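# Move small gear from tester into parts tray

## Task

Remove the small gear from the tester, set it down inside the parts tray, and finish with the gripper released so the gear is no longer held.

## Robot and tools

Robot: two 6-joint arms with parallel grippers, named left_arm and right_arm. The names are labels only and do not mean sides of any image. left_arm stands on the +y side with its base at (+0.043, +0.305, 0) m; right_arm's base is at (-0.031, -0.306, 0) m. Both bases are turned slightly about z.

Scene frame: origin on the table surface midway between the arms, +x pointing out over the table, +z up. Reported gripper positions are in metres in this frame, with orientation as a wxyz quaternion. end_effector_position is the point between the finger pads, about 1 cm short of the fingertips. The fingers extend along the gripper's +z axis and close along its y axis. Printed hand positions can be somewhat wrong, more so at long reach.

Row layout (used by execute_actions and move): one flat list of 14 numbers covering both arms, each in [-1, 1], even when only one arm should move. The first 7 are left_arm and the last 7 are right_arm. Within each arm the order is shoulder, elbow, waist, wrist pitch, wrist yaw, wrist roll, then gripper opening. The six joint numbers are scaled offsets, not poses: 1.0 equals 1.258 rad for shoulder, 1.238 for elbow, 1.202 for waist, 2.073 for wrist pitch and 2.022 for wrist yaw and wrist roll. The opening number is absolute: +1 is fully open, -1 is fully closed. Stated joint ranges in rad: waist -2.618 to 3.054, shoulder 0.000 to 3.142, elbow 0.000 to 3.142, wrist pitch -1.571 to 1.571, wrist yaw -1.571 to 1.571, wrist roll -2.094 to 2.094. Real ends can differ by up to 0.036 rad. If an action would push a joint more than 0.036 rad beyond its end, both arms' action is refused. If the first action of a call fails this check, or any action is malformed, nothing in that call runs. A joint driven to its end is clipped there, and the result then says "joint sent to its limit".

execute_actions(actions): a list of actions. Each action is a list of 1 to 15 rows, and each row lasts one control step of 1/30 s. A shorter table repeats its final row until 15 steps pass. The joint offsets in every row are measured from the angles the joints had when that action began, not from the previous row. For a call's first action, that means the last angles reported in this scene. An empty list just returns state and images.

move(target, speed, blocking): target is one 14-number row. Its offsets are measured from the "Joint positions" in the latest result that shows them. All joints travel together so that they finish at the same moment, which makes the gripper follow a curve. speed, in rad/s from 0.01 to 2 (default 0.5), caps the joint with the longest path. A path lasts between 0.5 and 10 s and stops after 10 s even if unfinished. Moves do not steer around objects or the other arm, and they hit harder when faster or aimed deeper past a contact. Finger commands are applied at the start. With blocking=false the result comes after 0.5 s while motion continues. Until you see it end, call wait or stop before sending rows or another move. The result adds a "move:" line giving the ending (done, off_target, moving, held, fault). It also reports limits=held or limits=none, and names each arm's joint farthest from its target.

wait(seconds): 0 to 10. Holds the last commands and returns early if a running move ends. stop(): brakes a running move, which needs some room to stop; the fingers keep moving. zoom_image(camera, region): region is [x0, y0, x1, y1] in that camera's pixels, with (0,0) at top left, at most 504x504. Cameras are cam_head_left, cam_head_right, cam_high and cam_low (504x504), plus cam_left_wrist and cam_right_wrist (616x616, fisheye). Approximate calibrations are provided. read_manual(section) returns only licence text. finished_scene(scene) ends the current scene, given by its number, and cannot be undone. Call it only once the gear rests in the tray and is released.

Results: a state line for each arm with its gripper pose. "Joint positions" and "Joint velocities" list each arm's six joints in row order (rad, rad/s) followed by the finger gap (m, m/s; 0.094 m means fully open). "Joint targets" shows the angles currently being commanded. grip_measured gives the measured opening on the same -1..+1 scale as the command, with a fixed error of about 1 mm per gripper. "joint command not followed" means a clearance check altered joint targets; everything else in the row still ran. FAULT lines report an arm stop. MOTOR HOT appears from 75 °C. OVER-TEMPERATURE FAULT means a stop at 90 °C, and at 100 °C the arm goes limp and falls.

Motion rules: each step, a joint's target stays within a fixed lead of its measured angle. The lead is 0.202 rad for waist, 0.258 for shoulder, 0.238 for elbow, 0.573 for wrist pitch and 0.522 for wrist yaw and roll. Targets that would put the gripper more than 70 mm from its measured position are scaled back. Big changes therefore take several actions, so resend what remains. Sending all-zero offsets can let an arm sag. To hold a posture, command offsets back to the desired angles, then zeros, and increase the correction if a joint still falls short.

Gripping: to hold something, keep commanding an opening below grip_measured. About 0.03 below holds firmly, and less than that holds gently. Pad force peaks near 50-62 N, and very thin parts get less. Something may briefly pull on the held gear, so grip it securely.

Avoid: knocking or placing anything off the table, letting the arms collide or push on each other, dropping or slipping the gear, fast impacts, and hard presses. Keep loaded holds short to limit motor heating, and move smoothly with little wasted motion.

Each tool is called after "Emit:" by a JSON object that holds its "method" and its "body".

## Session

Emit:
{"method": "execute_actions", "body": {"actions": []}}

Scene clock: 0.00 s.
left_arm: end_effector_position=(+0.5688, +0.5079, +0.1008) grip_measured=+1.000 end_effector_quat_wxyz=(+0.108, -0.123, +0.718, +0.677) | right_arm: end_effector_position=(+0.1895, -0.1757, +0.1098) grip_measured=+1.000 end_effector_quat_wxyz=(+0.096, +0.140, +0.931, +0.324)
Joint names: [shoulder, elbow, waist, wrist pitch, wrist yaw, wrist roll]
Joint positions: left_arm=[ 2.642  2.112 -0.036 -0.525 -1.501  0.189  0.094] | right_arm=[ 1.086  0.683  0.355 -0.74  -0.558  0.573  0.094]
Joint velocities: left_arm=[-0.012  0.002 -0.002  0.022  0.051  0.022  0.   ] | right_arm=[ 0.007  0.007 -0.002  0.022 -0.11  -0.022  0.   ]
Motor temperatures (°C, as the motors report them): left_arm=[23 24 25 26 24 23] | right_arm=[25 25 24 24 22 25]
Joint targets: left_arm=[2.623 2.124 -0.036 -0.523 -1.518 0.185] | right_arm=[1.079 0.695 0.355 -0.734 -0.564 0.567]
camera_calibration (this result's frames):
cam_left_wrist: T_world_to_cam=[[0.624293, -0.0646552, -0.77851, -0.249085], [-0.686879, -0.520116, -0.507618, 0.747318], [-0.372095, 0.851645, -0.369115, -0.0866553], [0, 0, 0, 1]] pos_world=[0.636575, 0.446387, 0.153451]
cam_right_wrist: T_world_to_cam=[[0.0736614, -0.78691, -0.612655, -0.0854481], [-0.967832, -0.204598, 0.146426, 0.175743], [-0.240572, 0.582162, -0.776668, 0.35862], [0, 0, 0, 1]] pos_world=[0.262658, -0.240058, 0.200445]

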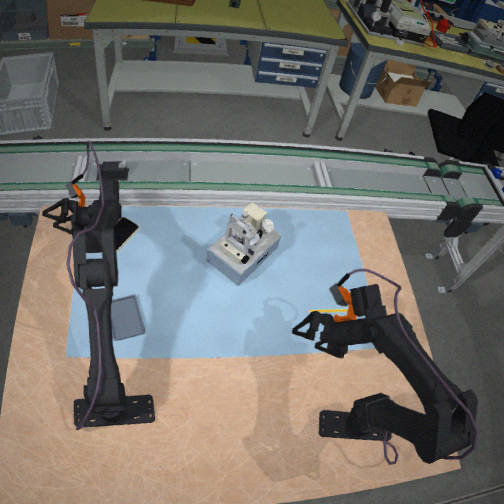

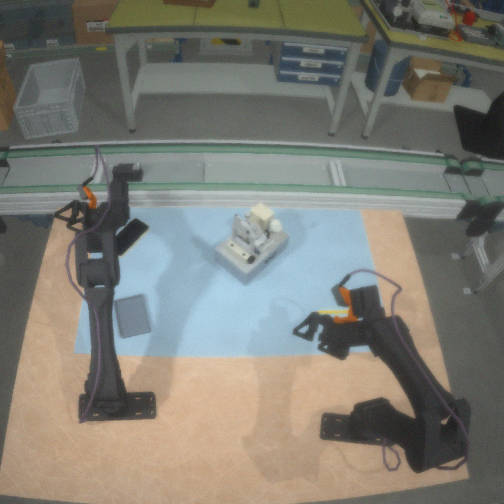

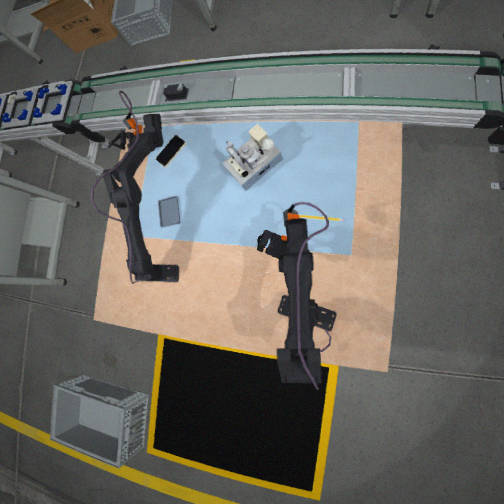

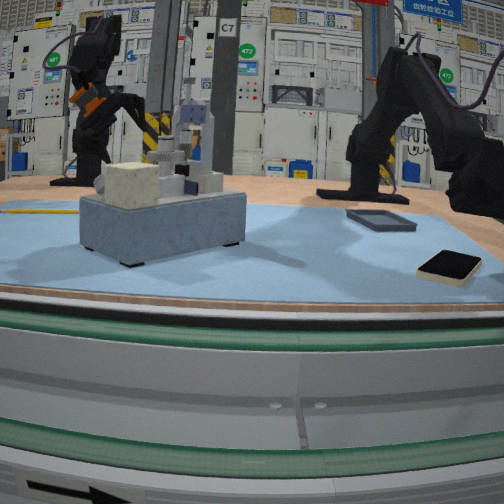

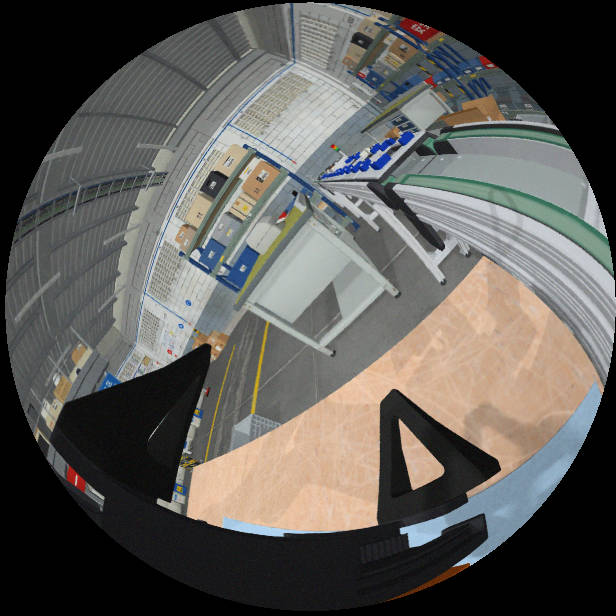

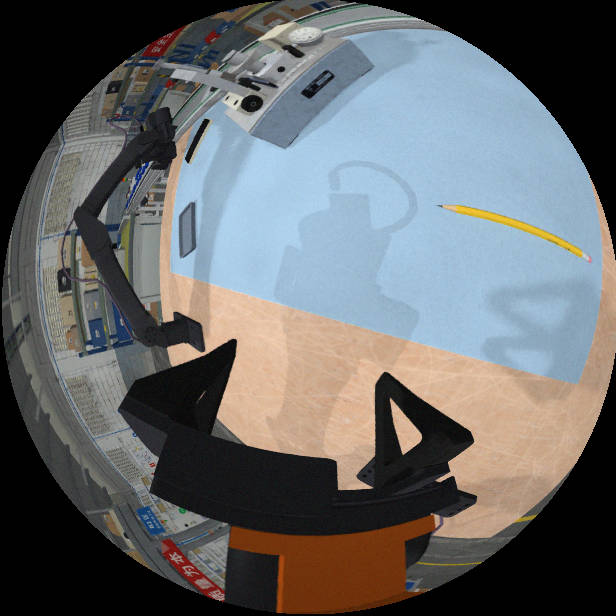

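Emit:
{"method": "zoom_image", "body": {"camera": "cam_head_left", "region": [190, 190, 300, 290]}}

Emit:
{"method": "zoom_image", "body": {"camera": "cam_low", "region": [100, 50, 260, 250]}}

Emit:
{"method": "move", "body": {"target": [-0.9,-1,0.06,0.567,0.742,-0.093,1,0.6,1,0.3,-0.07,0.276,-0.283,0.2], "speed": 0.7}}

Emit:
{"method": "zoom_image", "body": {"camera": "cam_right_wrist", "region": [200, 180, 450, 430]}}

Region (190, 190, 300, 290) of cam_head_left's 504x504 image, scaled by 4.582, with more detail than that image has; it fills the top 458 rows of this view, and the rest is white.

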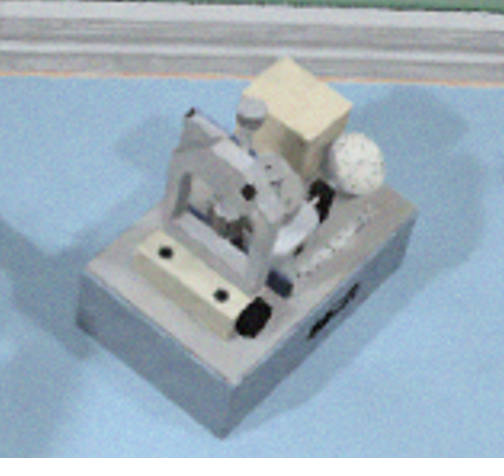

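Region (100, 50, 260, 250) of cam_low's 504x504 image, scaled by 2.520, with more detail than that image has; it fills the left 403 columns of this view, and the rest is white.

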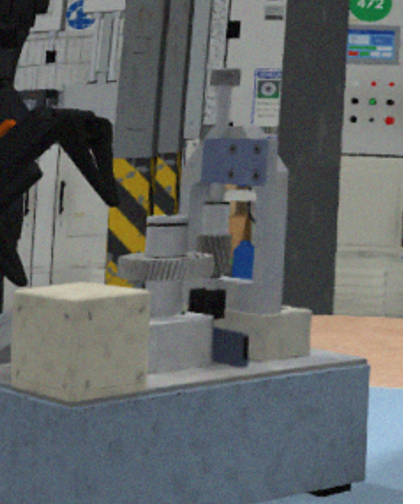

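Scene clock: 3.27 s.
left_arm: end_effector_position=(+0.5300, +0.3596, +0.2729) grip_measured=+1.000 end_effector_quat_wxyz=(+0.695, -0.038, +0.717, +0.043) | right_arm: end_effector_position=(+0.4042, -0.0620, +0.2636) grip_measured=+0.203 end_effector_quat_wxyz=(+0.351, -0.231, +0.902, +0.096)
Joint names: [shoulder, elbow, waist, wrist pitch, wrist yaw, wrist roll]
Joint positions: left_arm=[ 1.534  0.879  0.025  0.623 -0.008  0.008  0.094] | right_arm=[ 1.836  1.891  0.71  -0.881 -0.009  0.007  0.057]
Joint velocities: left_arm=[-0.007  0.012 -0.002  0.022  0.051 -0.022  0.   ] | right_arm=[-0.002  0.007  0.007  0.007 -0.095  0.051  0.   ]
Motor temperatures (°C, as the motors report them): left_arm=[25 24 25 26 24 23] | right_arm=[26 26 24 25 22 25]
Joint targets: left_arm=[1.510 0.874 0.036 0.650 -0.000 0.001] | right_arm=[1.841 1.921 0.716 -0.884 0.000 0.000]
move: off_target (left_arm, right_arm); limits=none; left_arm: farthest joint: the wrist pitch, 0.027 radians from its target (1.176 radians at the start); right_arm: farthest joint: the elbow, 0.030 radians from its target (1.238 radians at the start)
camera_calibration (this result's frames):
cam_left_wrist: T_world_to_cam=[[0.0945097, -0.938341, 0.332542, 0.191318], [-0.471176, -0.336417, -0.815363, 0.634517], [0.876961, -0.0796261, -0.473918, -0.209757], [0, 0, 0, 1]] pos_world=[0.464836, 0.376282, 0.354333]
cam_right_wrist: T_world_to_cam=[[0.663256, -0.734769, 0.14215, -0.35165], [-0.706244, -0.677351, -0.20595, 0.342127], [0.247612, 0.0362048, -0.968183, 0.282864], [0, 0, 0, 1]] pos_world=[0.404819, -0.0368829, 0.394313]

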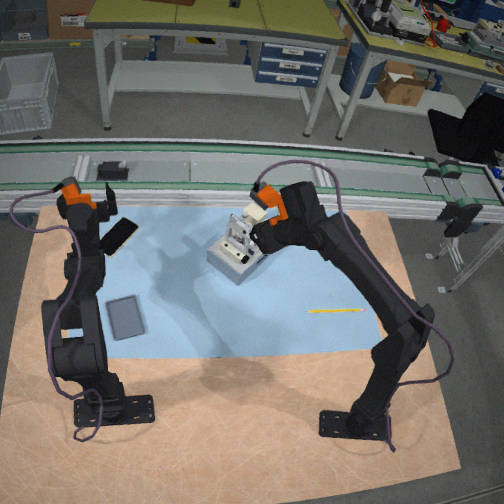

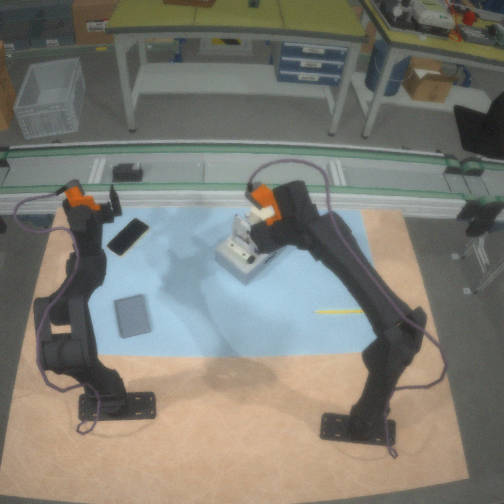

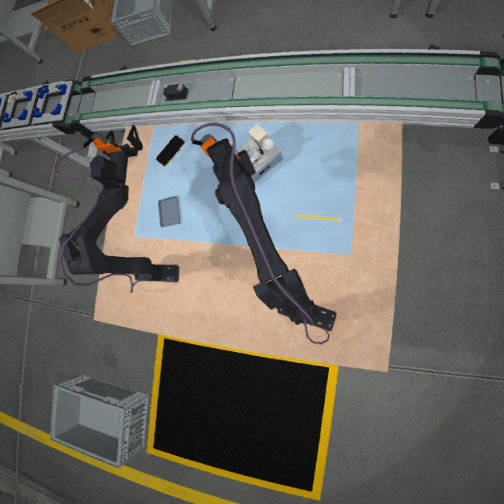

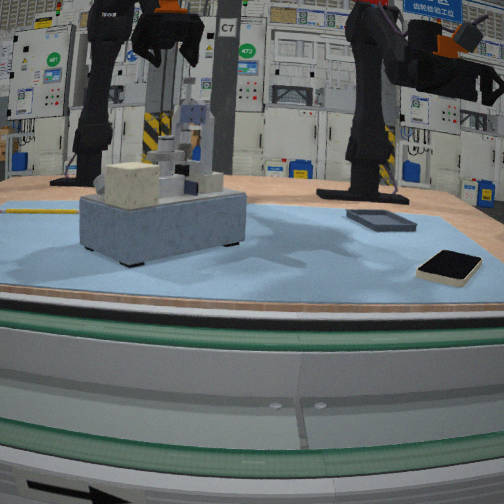

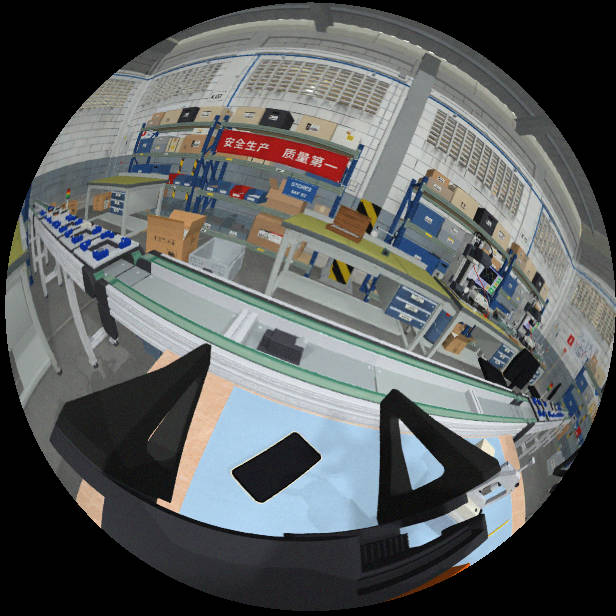

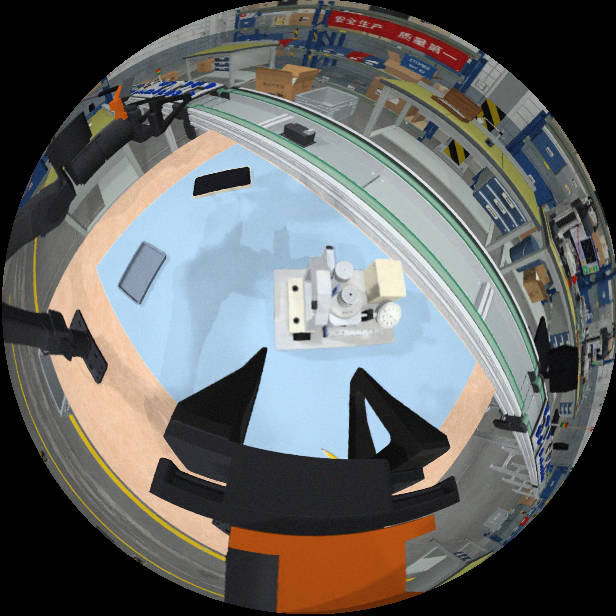

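Region (200, 180, 450, 430) of cam_right_wrist's 616x616 image, scaled by 2.016, with more detail than that image has.

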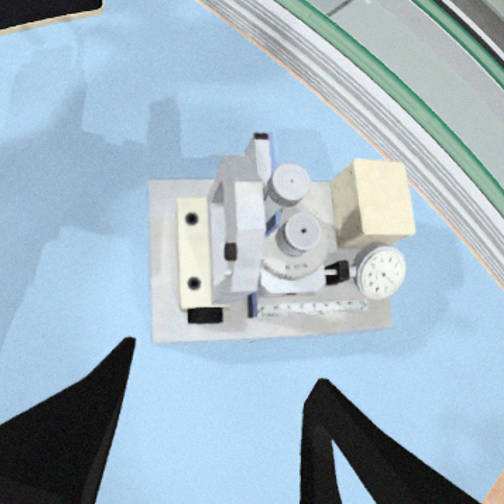

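Emit:
{"method": "move", "body": {"target": [0,-0.1,-0.2,0,0,0,1,0.188,0.145,-0.013,0.045,0,0,0.2], "speed": 0.4}}

Emit:
{"method": "move", "body": {"target": [0,-0.1,-0.2,0,0,0,1,0.097,0.174,0,-0.021,0,0,0.2], "speed": 0.25}}

Emit:
{"method": "move", "body": {"target": [0,0,-0.15,0,0,0,1,0.012,0.022,0,0,0,0,0.2], "speed": 0.2}}

Emit:
{"method": "zoom_image", "body": {"camera": "cam_low", "region": [100, 10, 260, 210]}}

Scene clock: 4.80 s.
left_arm: end_effector_position=(+0.5123, +0.2464, +0.2148) grip_measured=+1.000 end_effector_quat_wxyz=(+0.649, +0.050, +0.758, -0.037) | right_arm: end_effector_position=(+0.4595, -0.0359, +0.2135) grip_measured=+0.203 end_effector_quat_wxyz=(+0.342, -0.229, +0.907, +0.092)
Joint names: [shoulder, elbow, waist, wrist pitch, wrist yaw, wrist roll]
Joint positions: left_arm=[ 1.534  0.756 -0.211  0.623 -0.007  0.008  0.094] | right_arm=[ 2.077  2.036  0.703 -0.805 -0.008  0.007  0.057]
Joint velocities: left_arm=[-0.007  0.002 -0.012  0.007 -0.007 -0.022  0.   ] | right_arm=[ 0.012 -0.022 -0.007 -0.037  0.051 -0.037 -0.001]
Motor temperatures (°C, as the motors report them): left_arm=[25 24 25 27 24 23] | right_arm=[26 26 24 25 22 25]
Joint targets: left_arm=[1.534 0.755 -0.215 0.623 -0.008 0.008] | right_arm=[2.073 2.070 0.694 -0.788 -0.009 0.007]
move: off_target (right_arm); limits=none; left_arm: farthest joint: the waist, 0.005 radians from its target (0.241 radians at the start); right_arm: farthest joint: the elbow, 0.034 radians from its target (0.180 radians at the start)
camera_calibration (this result's frames):
cam_left_wrist: T_world_to_cam=[[-0.087281, -0.939642, 0.33084, 0.199929], [-0.632755, -0.204215, -0.746938, 0.576164], [0.769417, -0.274534, -0.576739, -0.105618], [0, 0, 0, 1]] pos_world=[0.463285, 0.276527, 0.303301]
cam_right_wrist: T_world_to_cam=[[0.660529, -0.737943, 0.138352, -0.360064], [-0.714107, -0.674392, -0.187742, 0.388303], [0.231847, 0.0252108, -0.972426, 0.227467], [0, 0, 0, 1]] pos_world=[0.462385, -0.00957369, 0.343911]

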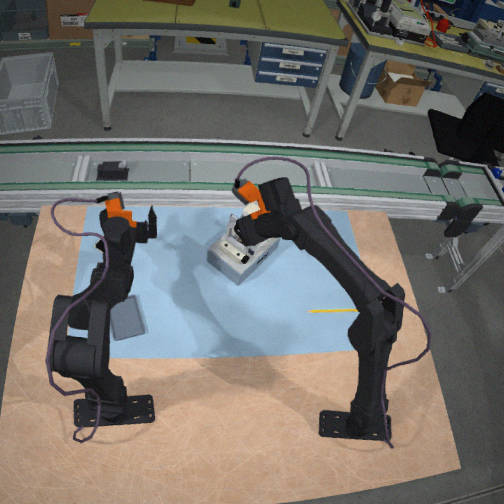

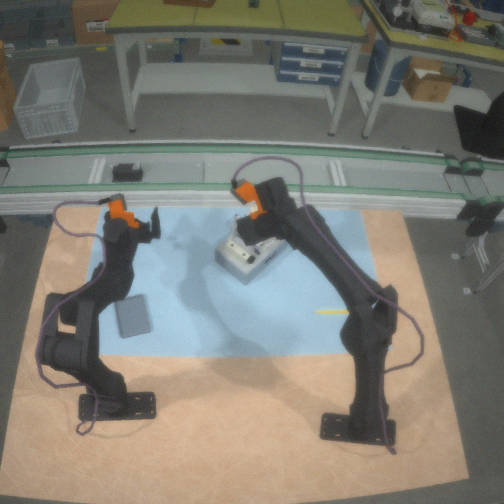

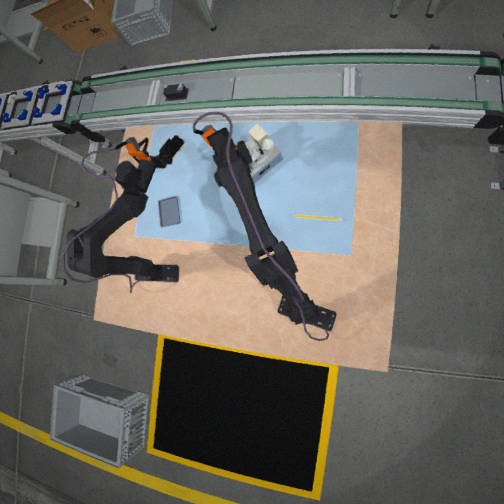

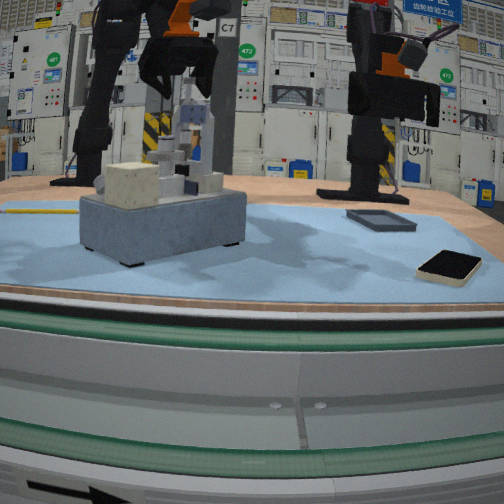

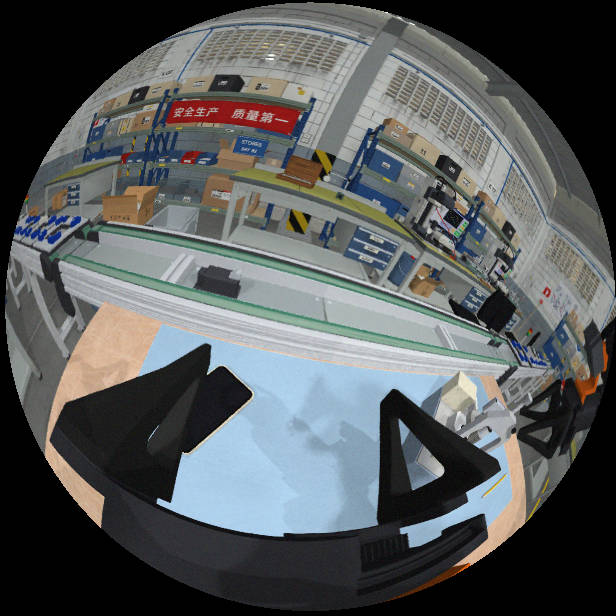

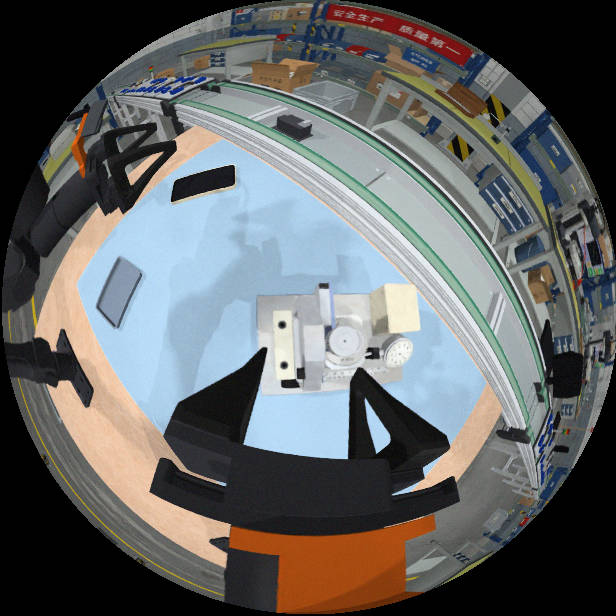

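Scene clock: 6.23 s.
left_arm: end_effector_position=(+0.4639, +0.1480, +0.1601) grip_measured=+1.000 end_effector_quat_wxyz=(+0.594, +0.145, +0.785, -0.103) | right_arm: end_effector_position=(+0.4838, -0.0227, +0.2169) grip_measured=+0.203 end_effector_quat_wxyz=(+0.354, -0.228, +0.902, +0.095)
Joint names: [shoulder, elbow, waist, wrist pitch, wrist yaw, wrist roll]
Joint positions: left_arm=[ 1.534  0.634 -0.444  0.623 -0.008  0.008  0.094] | right_arm=[ 2.197  2.221  0.703 -0.845 -0.008  0.007  0.057]
Joint velocities: left_arm=[ 0.012 -0.022 -0.012  0.022  0.037  0.007  0.   ] | right_arm=[-0.017  0.002 -0.007 -0.022  0.007 -0.007 -0.   ]
Motor temperatures (°C, as the motors report them): left_arm=[25 24 25 27 24 23] | right_arm=[27 26 24 25 22 25]
Joint targets: left_arm=[1.534 0.632 -0.451 0.623 -0.007 0.008] | right_arm=[2.199 2.251 0.703 -0.849 -0.008 0.007]
move: off_target (right_arm); limits=none; left_arm: farthest joint: the waist, 0.007 radians from its target (0.241 radians at the start); right_arm: farthest joint: the elbow, 0.030 radians from its target (0.215 radians at the start)
camera_calibration (this result's frames):
cam_left_wrist: T_world_to_cam=[[-0.264779, -0.908195, 0.32415, 0.200091], [-0.743184, -0.0220086, -0.668725, 0.496327], [0.614467, -0.417968, -0.669129, -0.0190464], [0, 0, 0, 1]] pos_world=[0.433546, 0.184685, 0.254302]
cam_right_wrist: T_world_to_cam=[[0.657309, -0.739694, 0.144213, -0.366589], [-0.709548, -0.671913, -0.212307, 0.41839], [0.253941, 0.0372255, -0.966503, 0.213105], [0, 0, 0, 1]] pos_world=[0.483714, 0.00202487, 0.347661]

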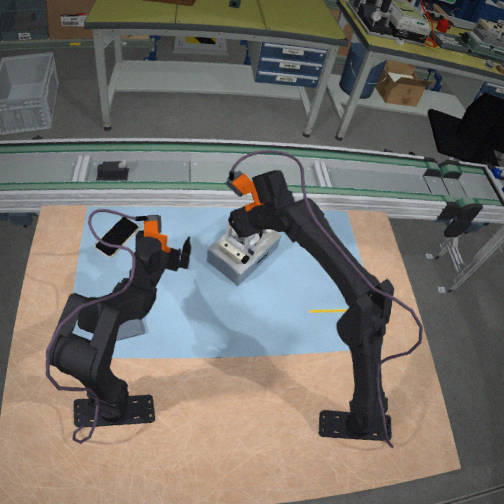

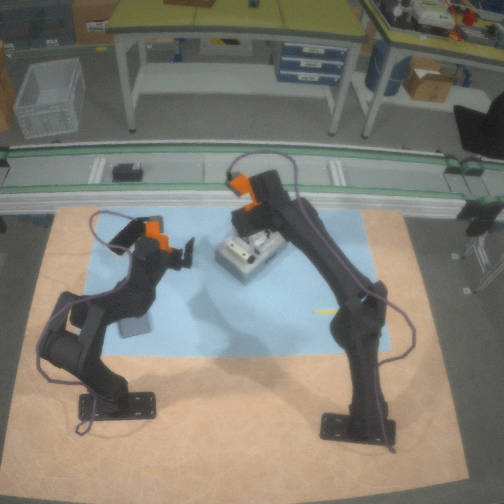

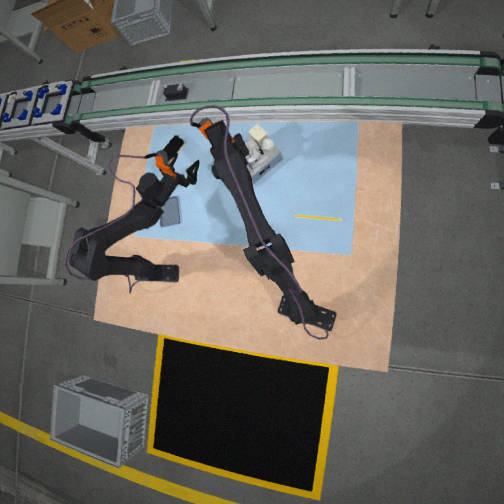

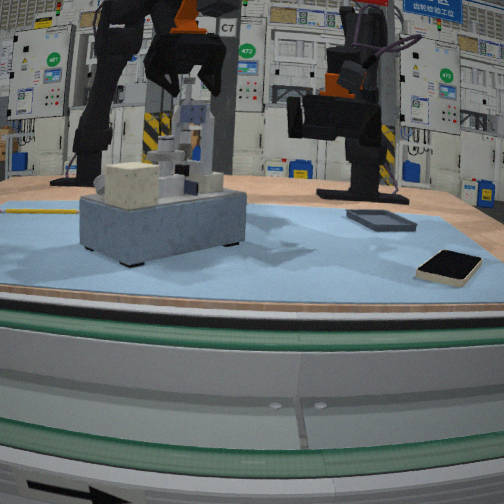

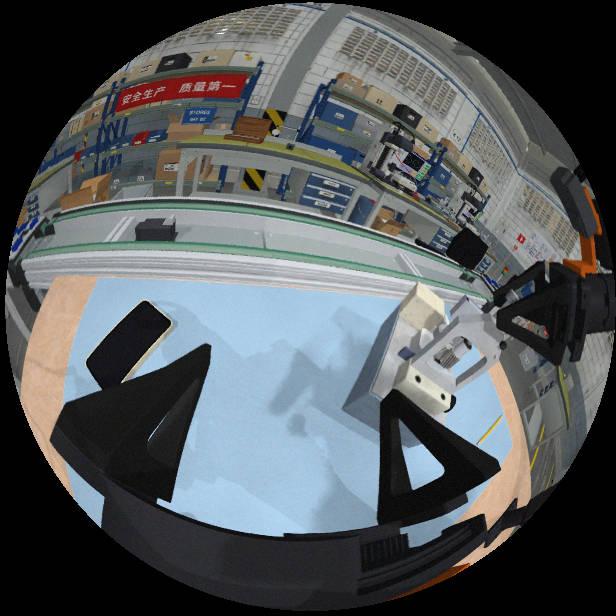

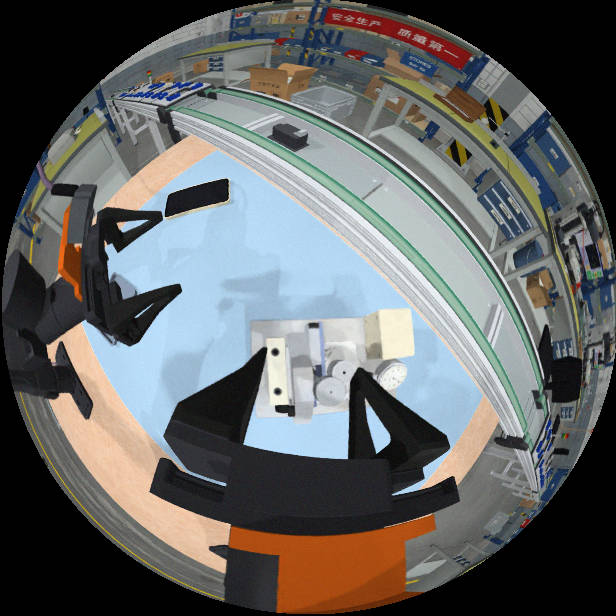

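Scene clock: 7.50 s.
left_arm: end_effector_position=(+0.4307, +0.0782, +0.1601) grip_measured=+1.000 end_effector_quat_wxyz=(+0.583, +0.212, +0.769, -0.154) | right_arm: end_effector_position=(+0.4851, -0.0220, +0.2080) grip_measured=+0.203 end_effector_quat_wxyz=(+0.347, -0.228, +0.905, +0.094)
Joint names: [shoulder, elbow, waist, wrist pitch, wrist yaw, wrist roll]
Joint positions: left_arm=[ 1.534  0.634 -0.617  0.623 -0.008  0.008  0.094] | right_arm=[ 2.212  2.221  0.703 -0.845 -0.008  0.007  0.057]
Joint velocities: left_arm=[-0.022 -0.007 -0.017 -0.007  0.007  0.022  0.   ] | right_arm=[-0.017 -0.017  0.002 -0.125 -0.066 -0.007  0.001]
Motor temperatures (°C, as the motors report them): left_arm=[25 24 25 27 24 23] | right_arm=[27 27 24 25 22 25]
Joint targets: left_arm=[1.534 0.634 -0.625 0.623 -0.008 0.008] | right_arm=[2.212 2.248 0.703 -0.845 -0.008 0.007]
move: off_target (right_arm); limits=none; left_arm: farthest joint: the waist, 0.008 radians from its target (0.180 radians at the start); right_arm: farthest joint: the elbow, 0.027 radians from its target (0.027 radians at the start)
camera_calibration (this result's frames):
cam_left_wrist: T_world_to_cam=[[-0.416675, -0.849299, 0.32415, 0.188733], [-0.735939, 0.105829, -0.668725, 0.457034], [0.533643, -0.517196, -0.669129, 0.0147211], [0, 0, 0, 1]] pos_world=[0.407134, 0.119537, 0.254302]
cam_right_wrist: T_world_to_cam=[[0.659266, -0.73863, 0.140691, -0.365829], [-0.712364, -0.673444, -0.197512, 0.416141], [0.240635, 0.0299901, -0.970152, 0.211215], [0, 0, 0, 1]] pos_world=[0.486796, 0.00370096, 0.338572]

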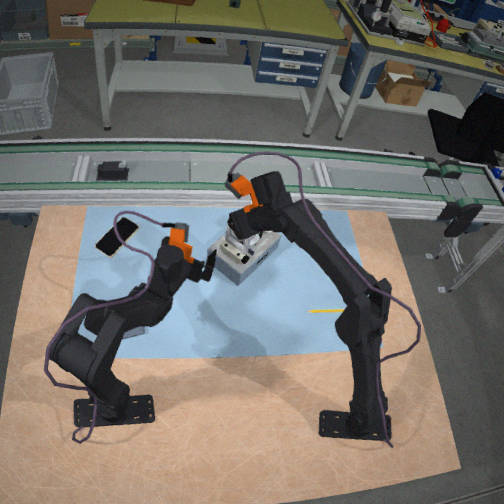

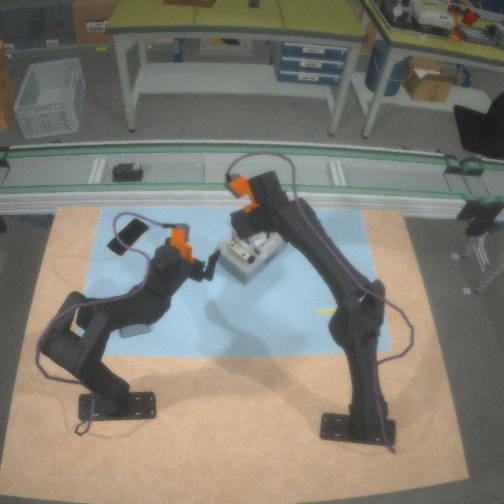

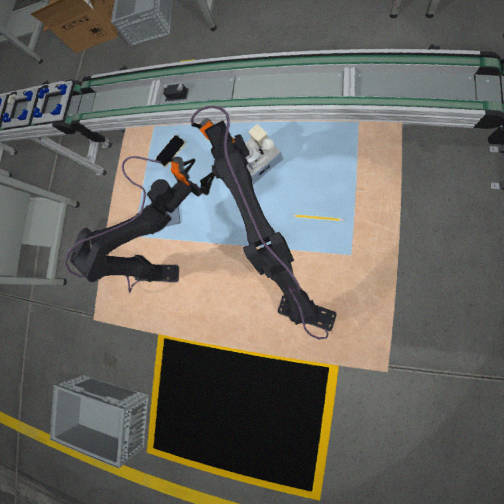

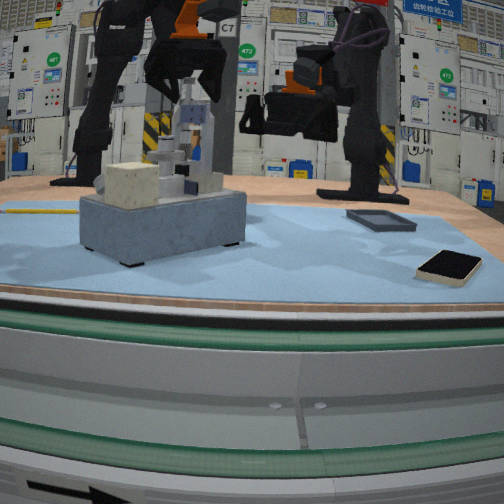

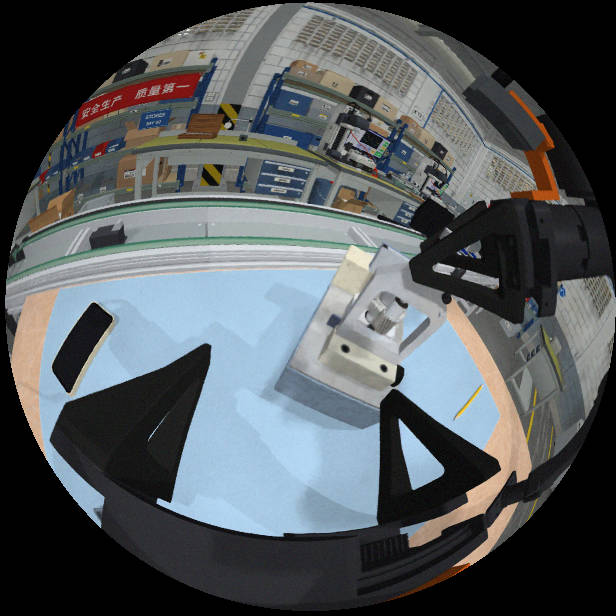

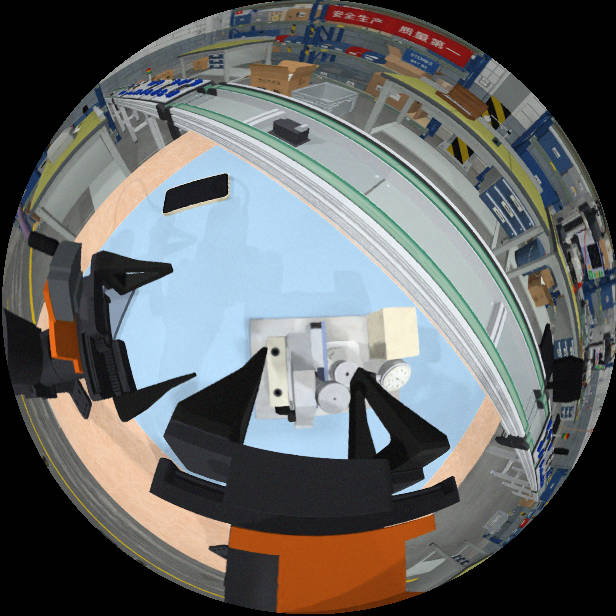

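Region (100, 10, 260, 210) of cam_low's 504x504 image, scaled by 2.520, with more detail than that image has; it fills the left 403 columns of this view, and the rest is white.

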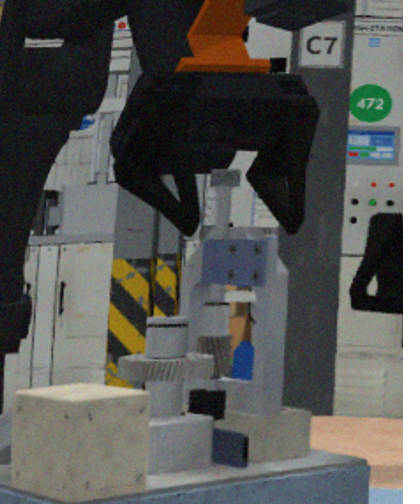

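Emit:
{"method": "move", "body": {"target": [0,0,0,0,0,0,-0.3,0.005,0.04,-0.02,0,0,0,0.2], "speed": 0.1}}

Emit:
{"method": "execute_actions", "body": {"actions": [[[0,0,0,0,0,0,-0.3,0,0.024,0,0,0,0,-0.8]],[[0,0,0,0,0,0,-0.3,0,0.024,0,0,0,0,-0.8]]]}}

Emit:
{"method": "zoom_image", "body": {"camera": "cam_low", "region": [100, 10, 260, 210]}}

Scene clock: 8.47 s.
left_arm: end_effector_position=(+0.4307, +0.0782, +0.1601) grip_measured=-0.297 end_effector_quat_wxyz=(+0.583, +0.212, +0.769, -0.154) | right_arm: end_effector_position=(+0.4922, -0.0297, +0.2138) grip_measured=+0.203 end_effector_quat_wxyz=(+0.355, -0.220, +0.904, +0.092)
Joint names: [shoulder, elbow, waist, wrist pitch, wrist yaw, wrist roll]
Joint positions: left_arm=[ 1.534  0.634 -0.617  0.623 -0.008  0.008  0.033] | right_arm=[ 2.217  2.242  0.686 -0.846 -0.008  0.007  0.057]
Joint velocities: left_arm=[-0.007  0.002 -0.007  0.007  0.037 -0.007 -0.001] | right_arm=[-0.002 -0.007  0.012  0.051 -0.051 -0.007 -0.   ]
Motor temperatures (°C, as the motors report them): left_arm=[25 24 25 27 24 23] | right_arm=[28 27 24 25 22 25]
Joint targets: left_arm=[1.534 0.634 -0.617 0.623 -0.008 0.008] | right_arm=[2.219 2.271 0.679 -0.845 -0.008 0.007]
move: off_target (right_arm); limits=none; left_arm: farthest joint: the waist, 0.000 radians from its target (0.000 radians at the start); right_arm: farthest joint: the elbow, 0.028 radians from its target (0.049 radians at the start)
camera_calibration (this result's frames):
cam_left_wrist: T_world_to_cam=[[-0.416675, -0.849299, 0.32415, 0.188733], [-0.735939, 0.105829, -0.668725, 0.457034], [0.533643, -0.517196, -0.669129, 0.0147211], [0, 0, 0, 1]] pos_world=[0.407134, 0.119537, 0.254302]
cam_right_wrist: T_world_to_cam=[[0.644612, -0.750817, 0.144042, -0.370884], [-0.721121, -0.659709, -0.211587, 0.424915], [0.253889, 0.0325198, -0.966687, 0.208143], [0, 0, 0, 1]] pos_world=[0.492646, -0.00491437, 0.344538]

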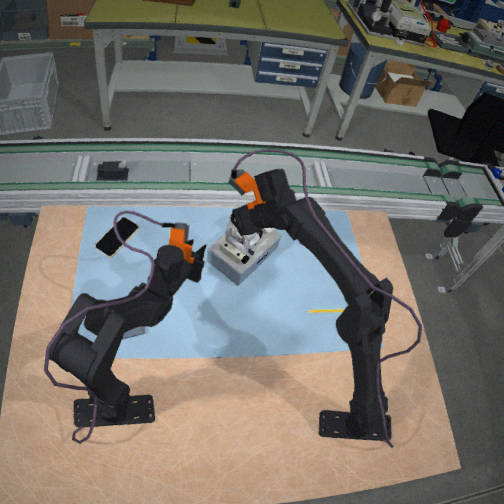

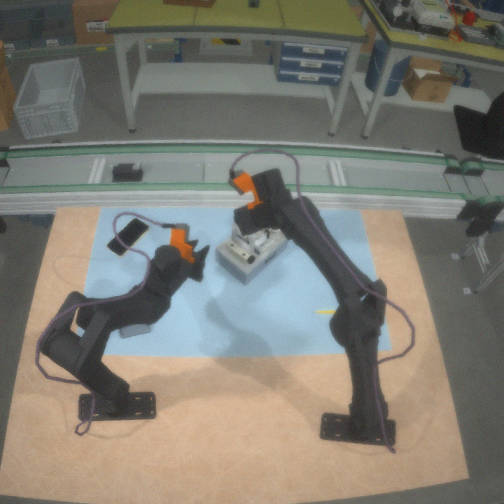

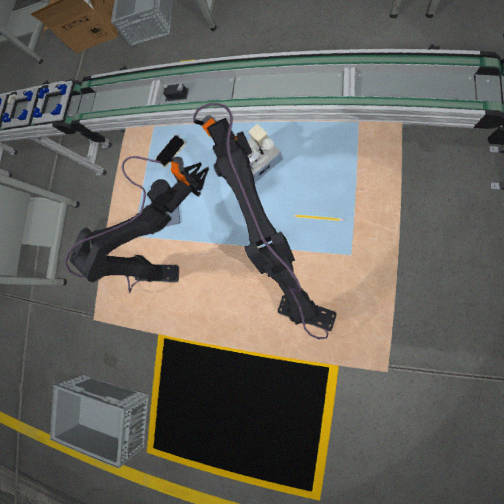

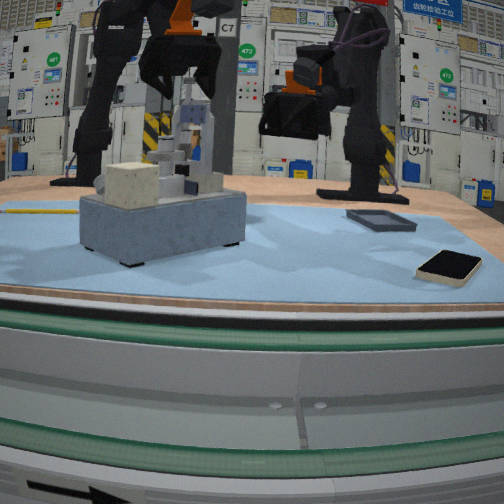

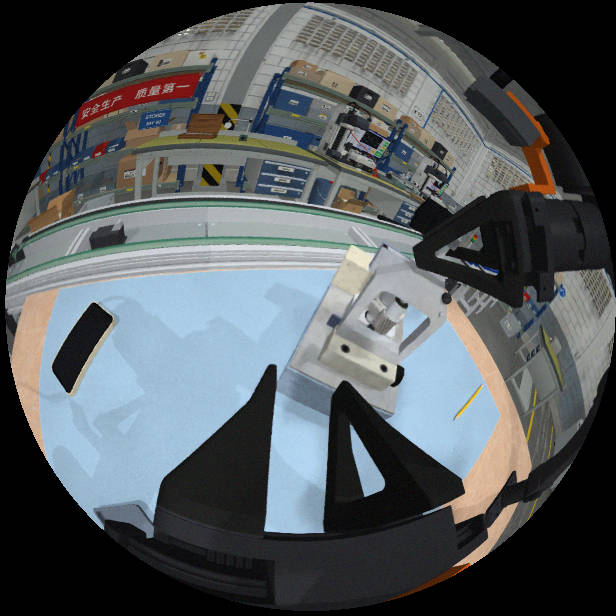

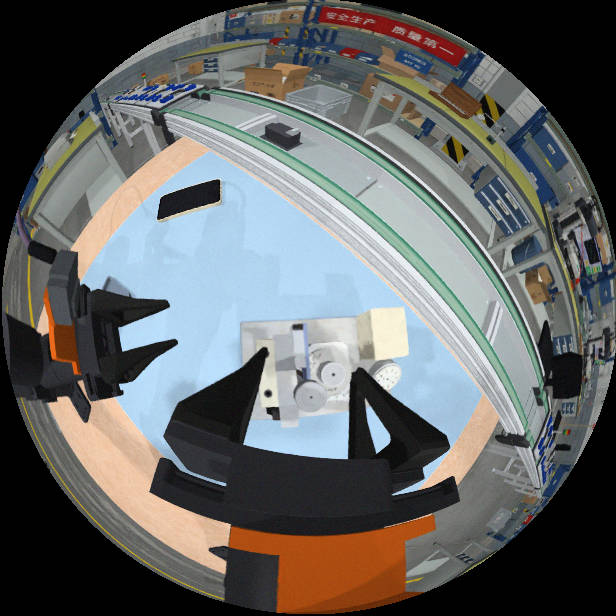

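Scene clock: 9.47 s.
left_arm: end_effector_position=(+0.4307, +0.0782, +0.1601) grip_measured=-0.297 end_effector_quat_wxyz=(+0.583, +0.212, +0.769, -0.154) | right_arm: end_effector_position=(+0.4914, -0.0281, +0.2138) grip_measured=-0.766 end_effector_quat_wxyz=(+0.354, -0.222, +0.904, +0.095)
Joint names: [shoulder, elbow, waist, wrist pitch, wrist yaw, wrist roll]
Joint positions: left_arm=[ 1.534  0.634 -0.617  0.623 -0.008  0.008  0.033] | right_arm=[ 2.217  2.242  0.687 -0.846 -0.013  0.007  0.011]
Joint velocities: left_arm=[-0.002  0.007 -0.022 -0.022  0.051 -0.066 -0.001] | right_arm=[-0.017 -0.017 -0.002 -0.007  0.007  0.007  0.   ]
Motor temperatures (°C, as the motors report them): left_arm=[25 25 25 28 24 23] | right_arm=[28 27 24 25 22 25]
Joint targets: left_arm=[1.534 0.634 -0.617 0.623 -0.008 0.008] | right_arm=[2.217 2.272 0.687 -0.846 -0.013 0.007]
camera_calibration (this result's frames):
cam_left_wrist: T_world_to_cam=[[-0.416675, -0.849299, 0.32415, 0.188733], [-0.735939, 0.105829, -0.668725, 0.457034], [0.533643, -0.517196, -0.669129, 0.0147211], [0, 0, 0, 1]] pos_world=[0.407134, 0.119537, 0.254302]
cam_right_wrist: T_world_to_cam=[[0.648529, -0.748102, 0.140545, -0.37026], [-0.718233, -0.662558, -0.212503, 0.424051], [0.252093, 0.0368699, -0.967, 0.209382], [0, 0, 0, 1]] pos_world=[0.491908, -0.00375407, 0.344623]

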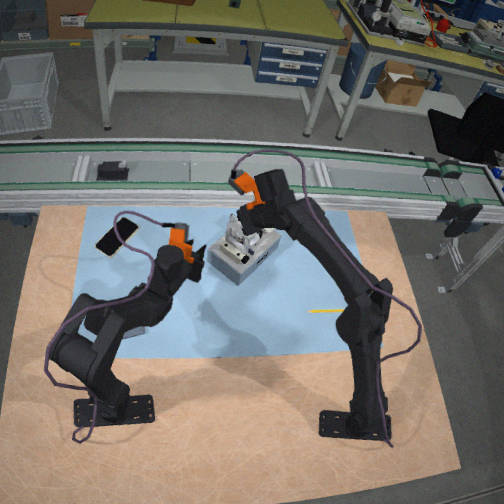

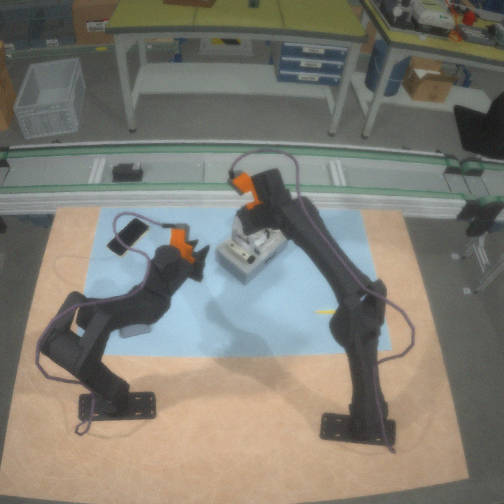

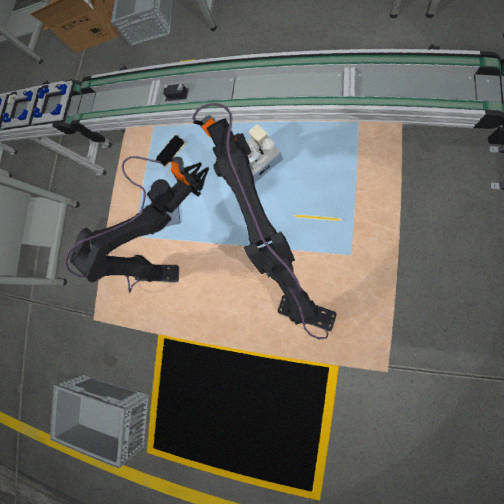

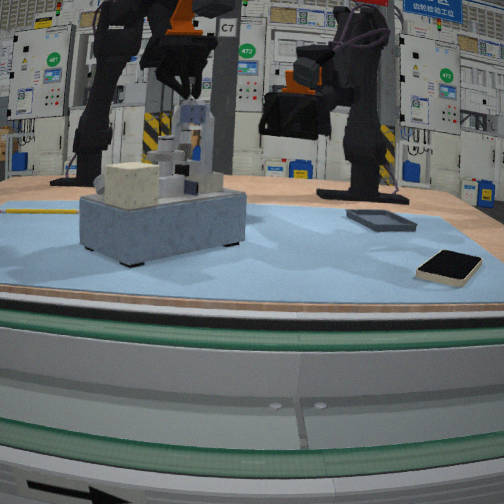

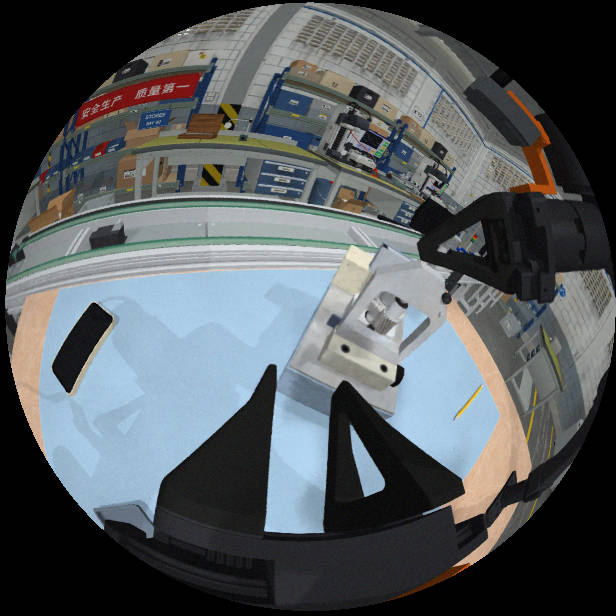

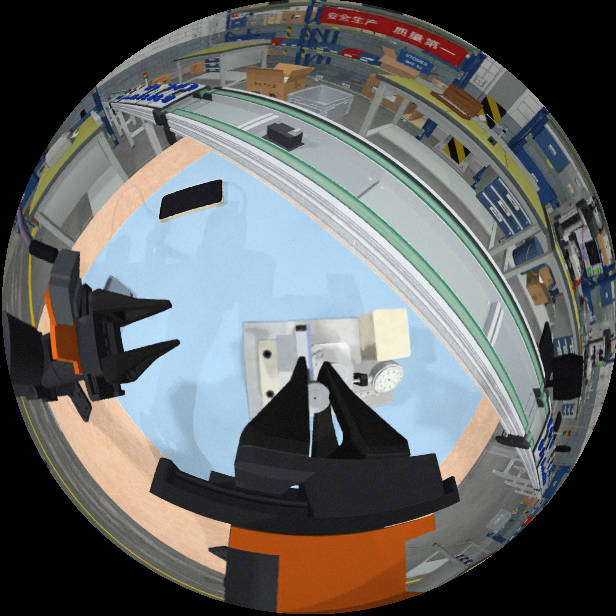

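Region (100, 10, 260, 210) of cam_low's 504x504 image, scaled by 2.520, with more detail than that image has; it fills the left 403 columns of this view, and the rest is white.

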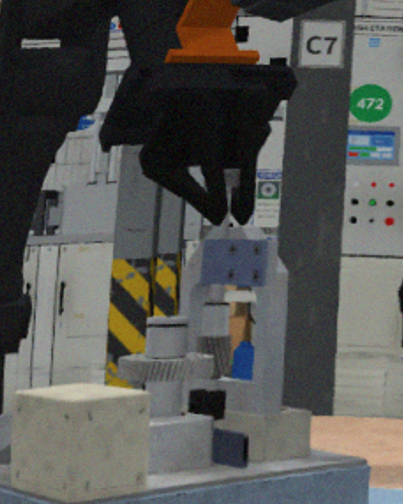

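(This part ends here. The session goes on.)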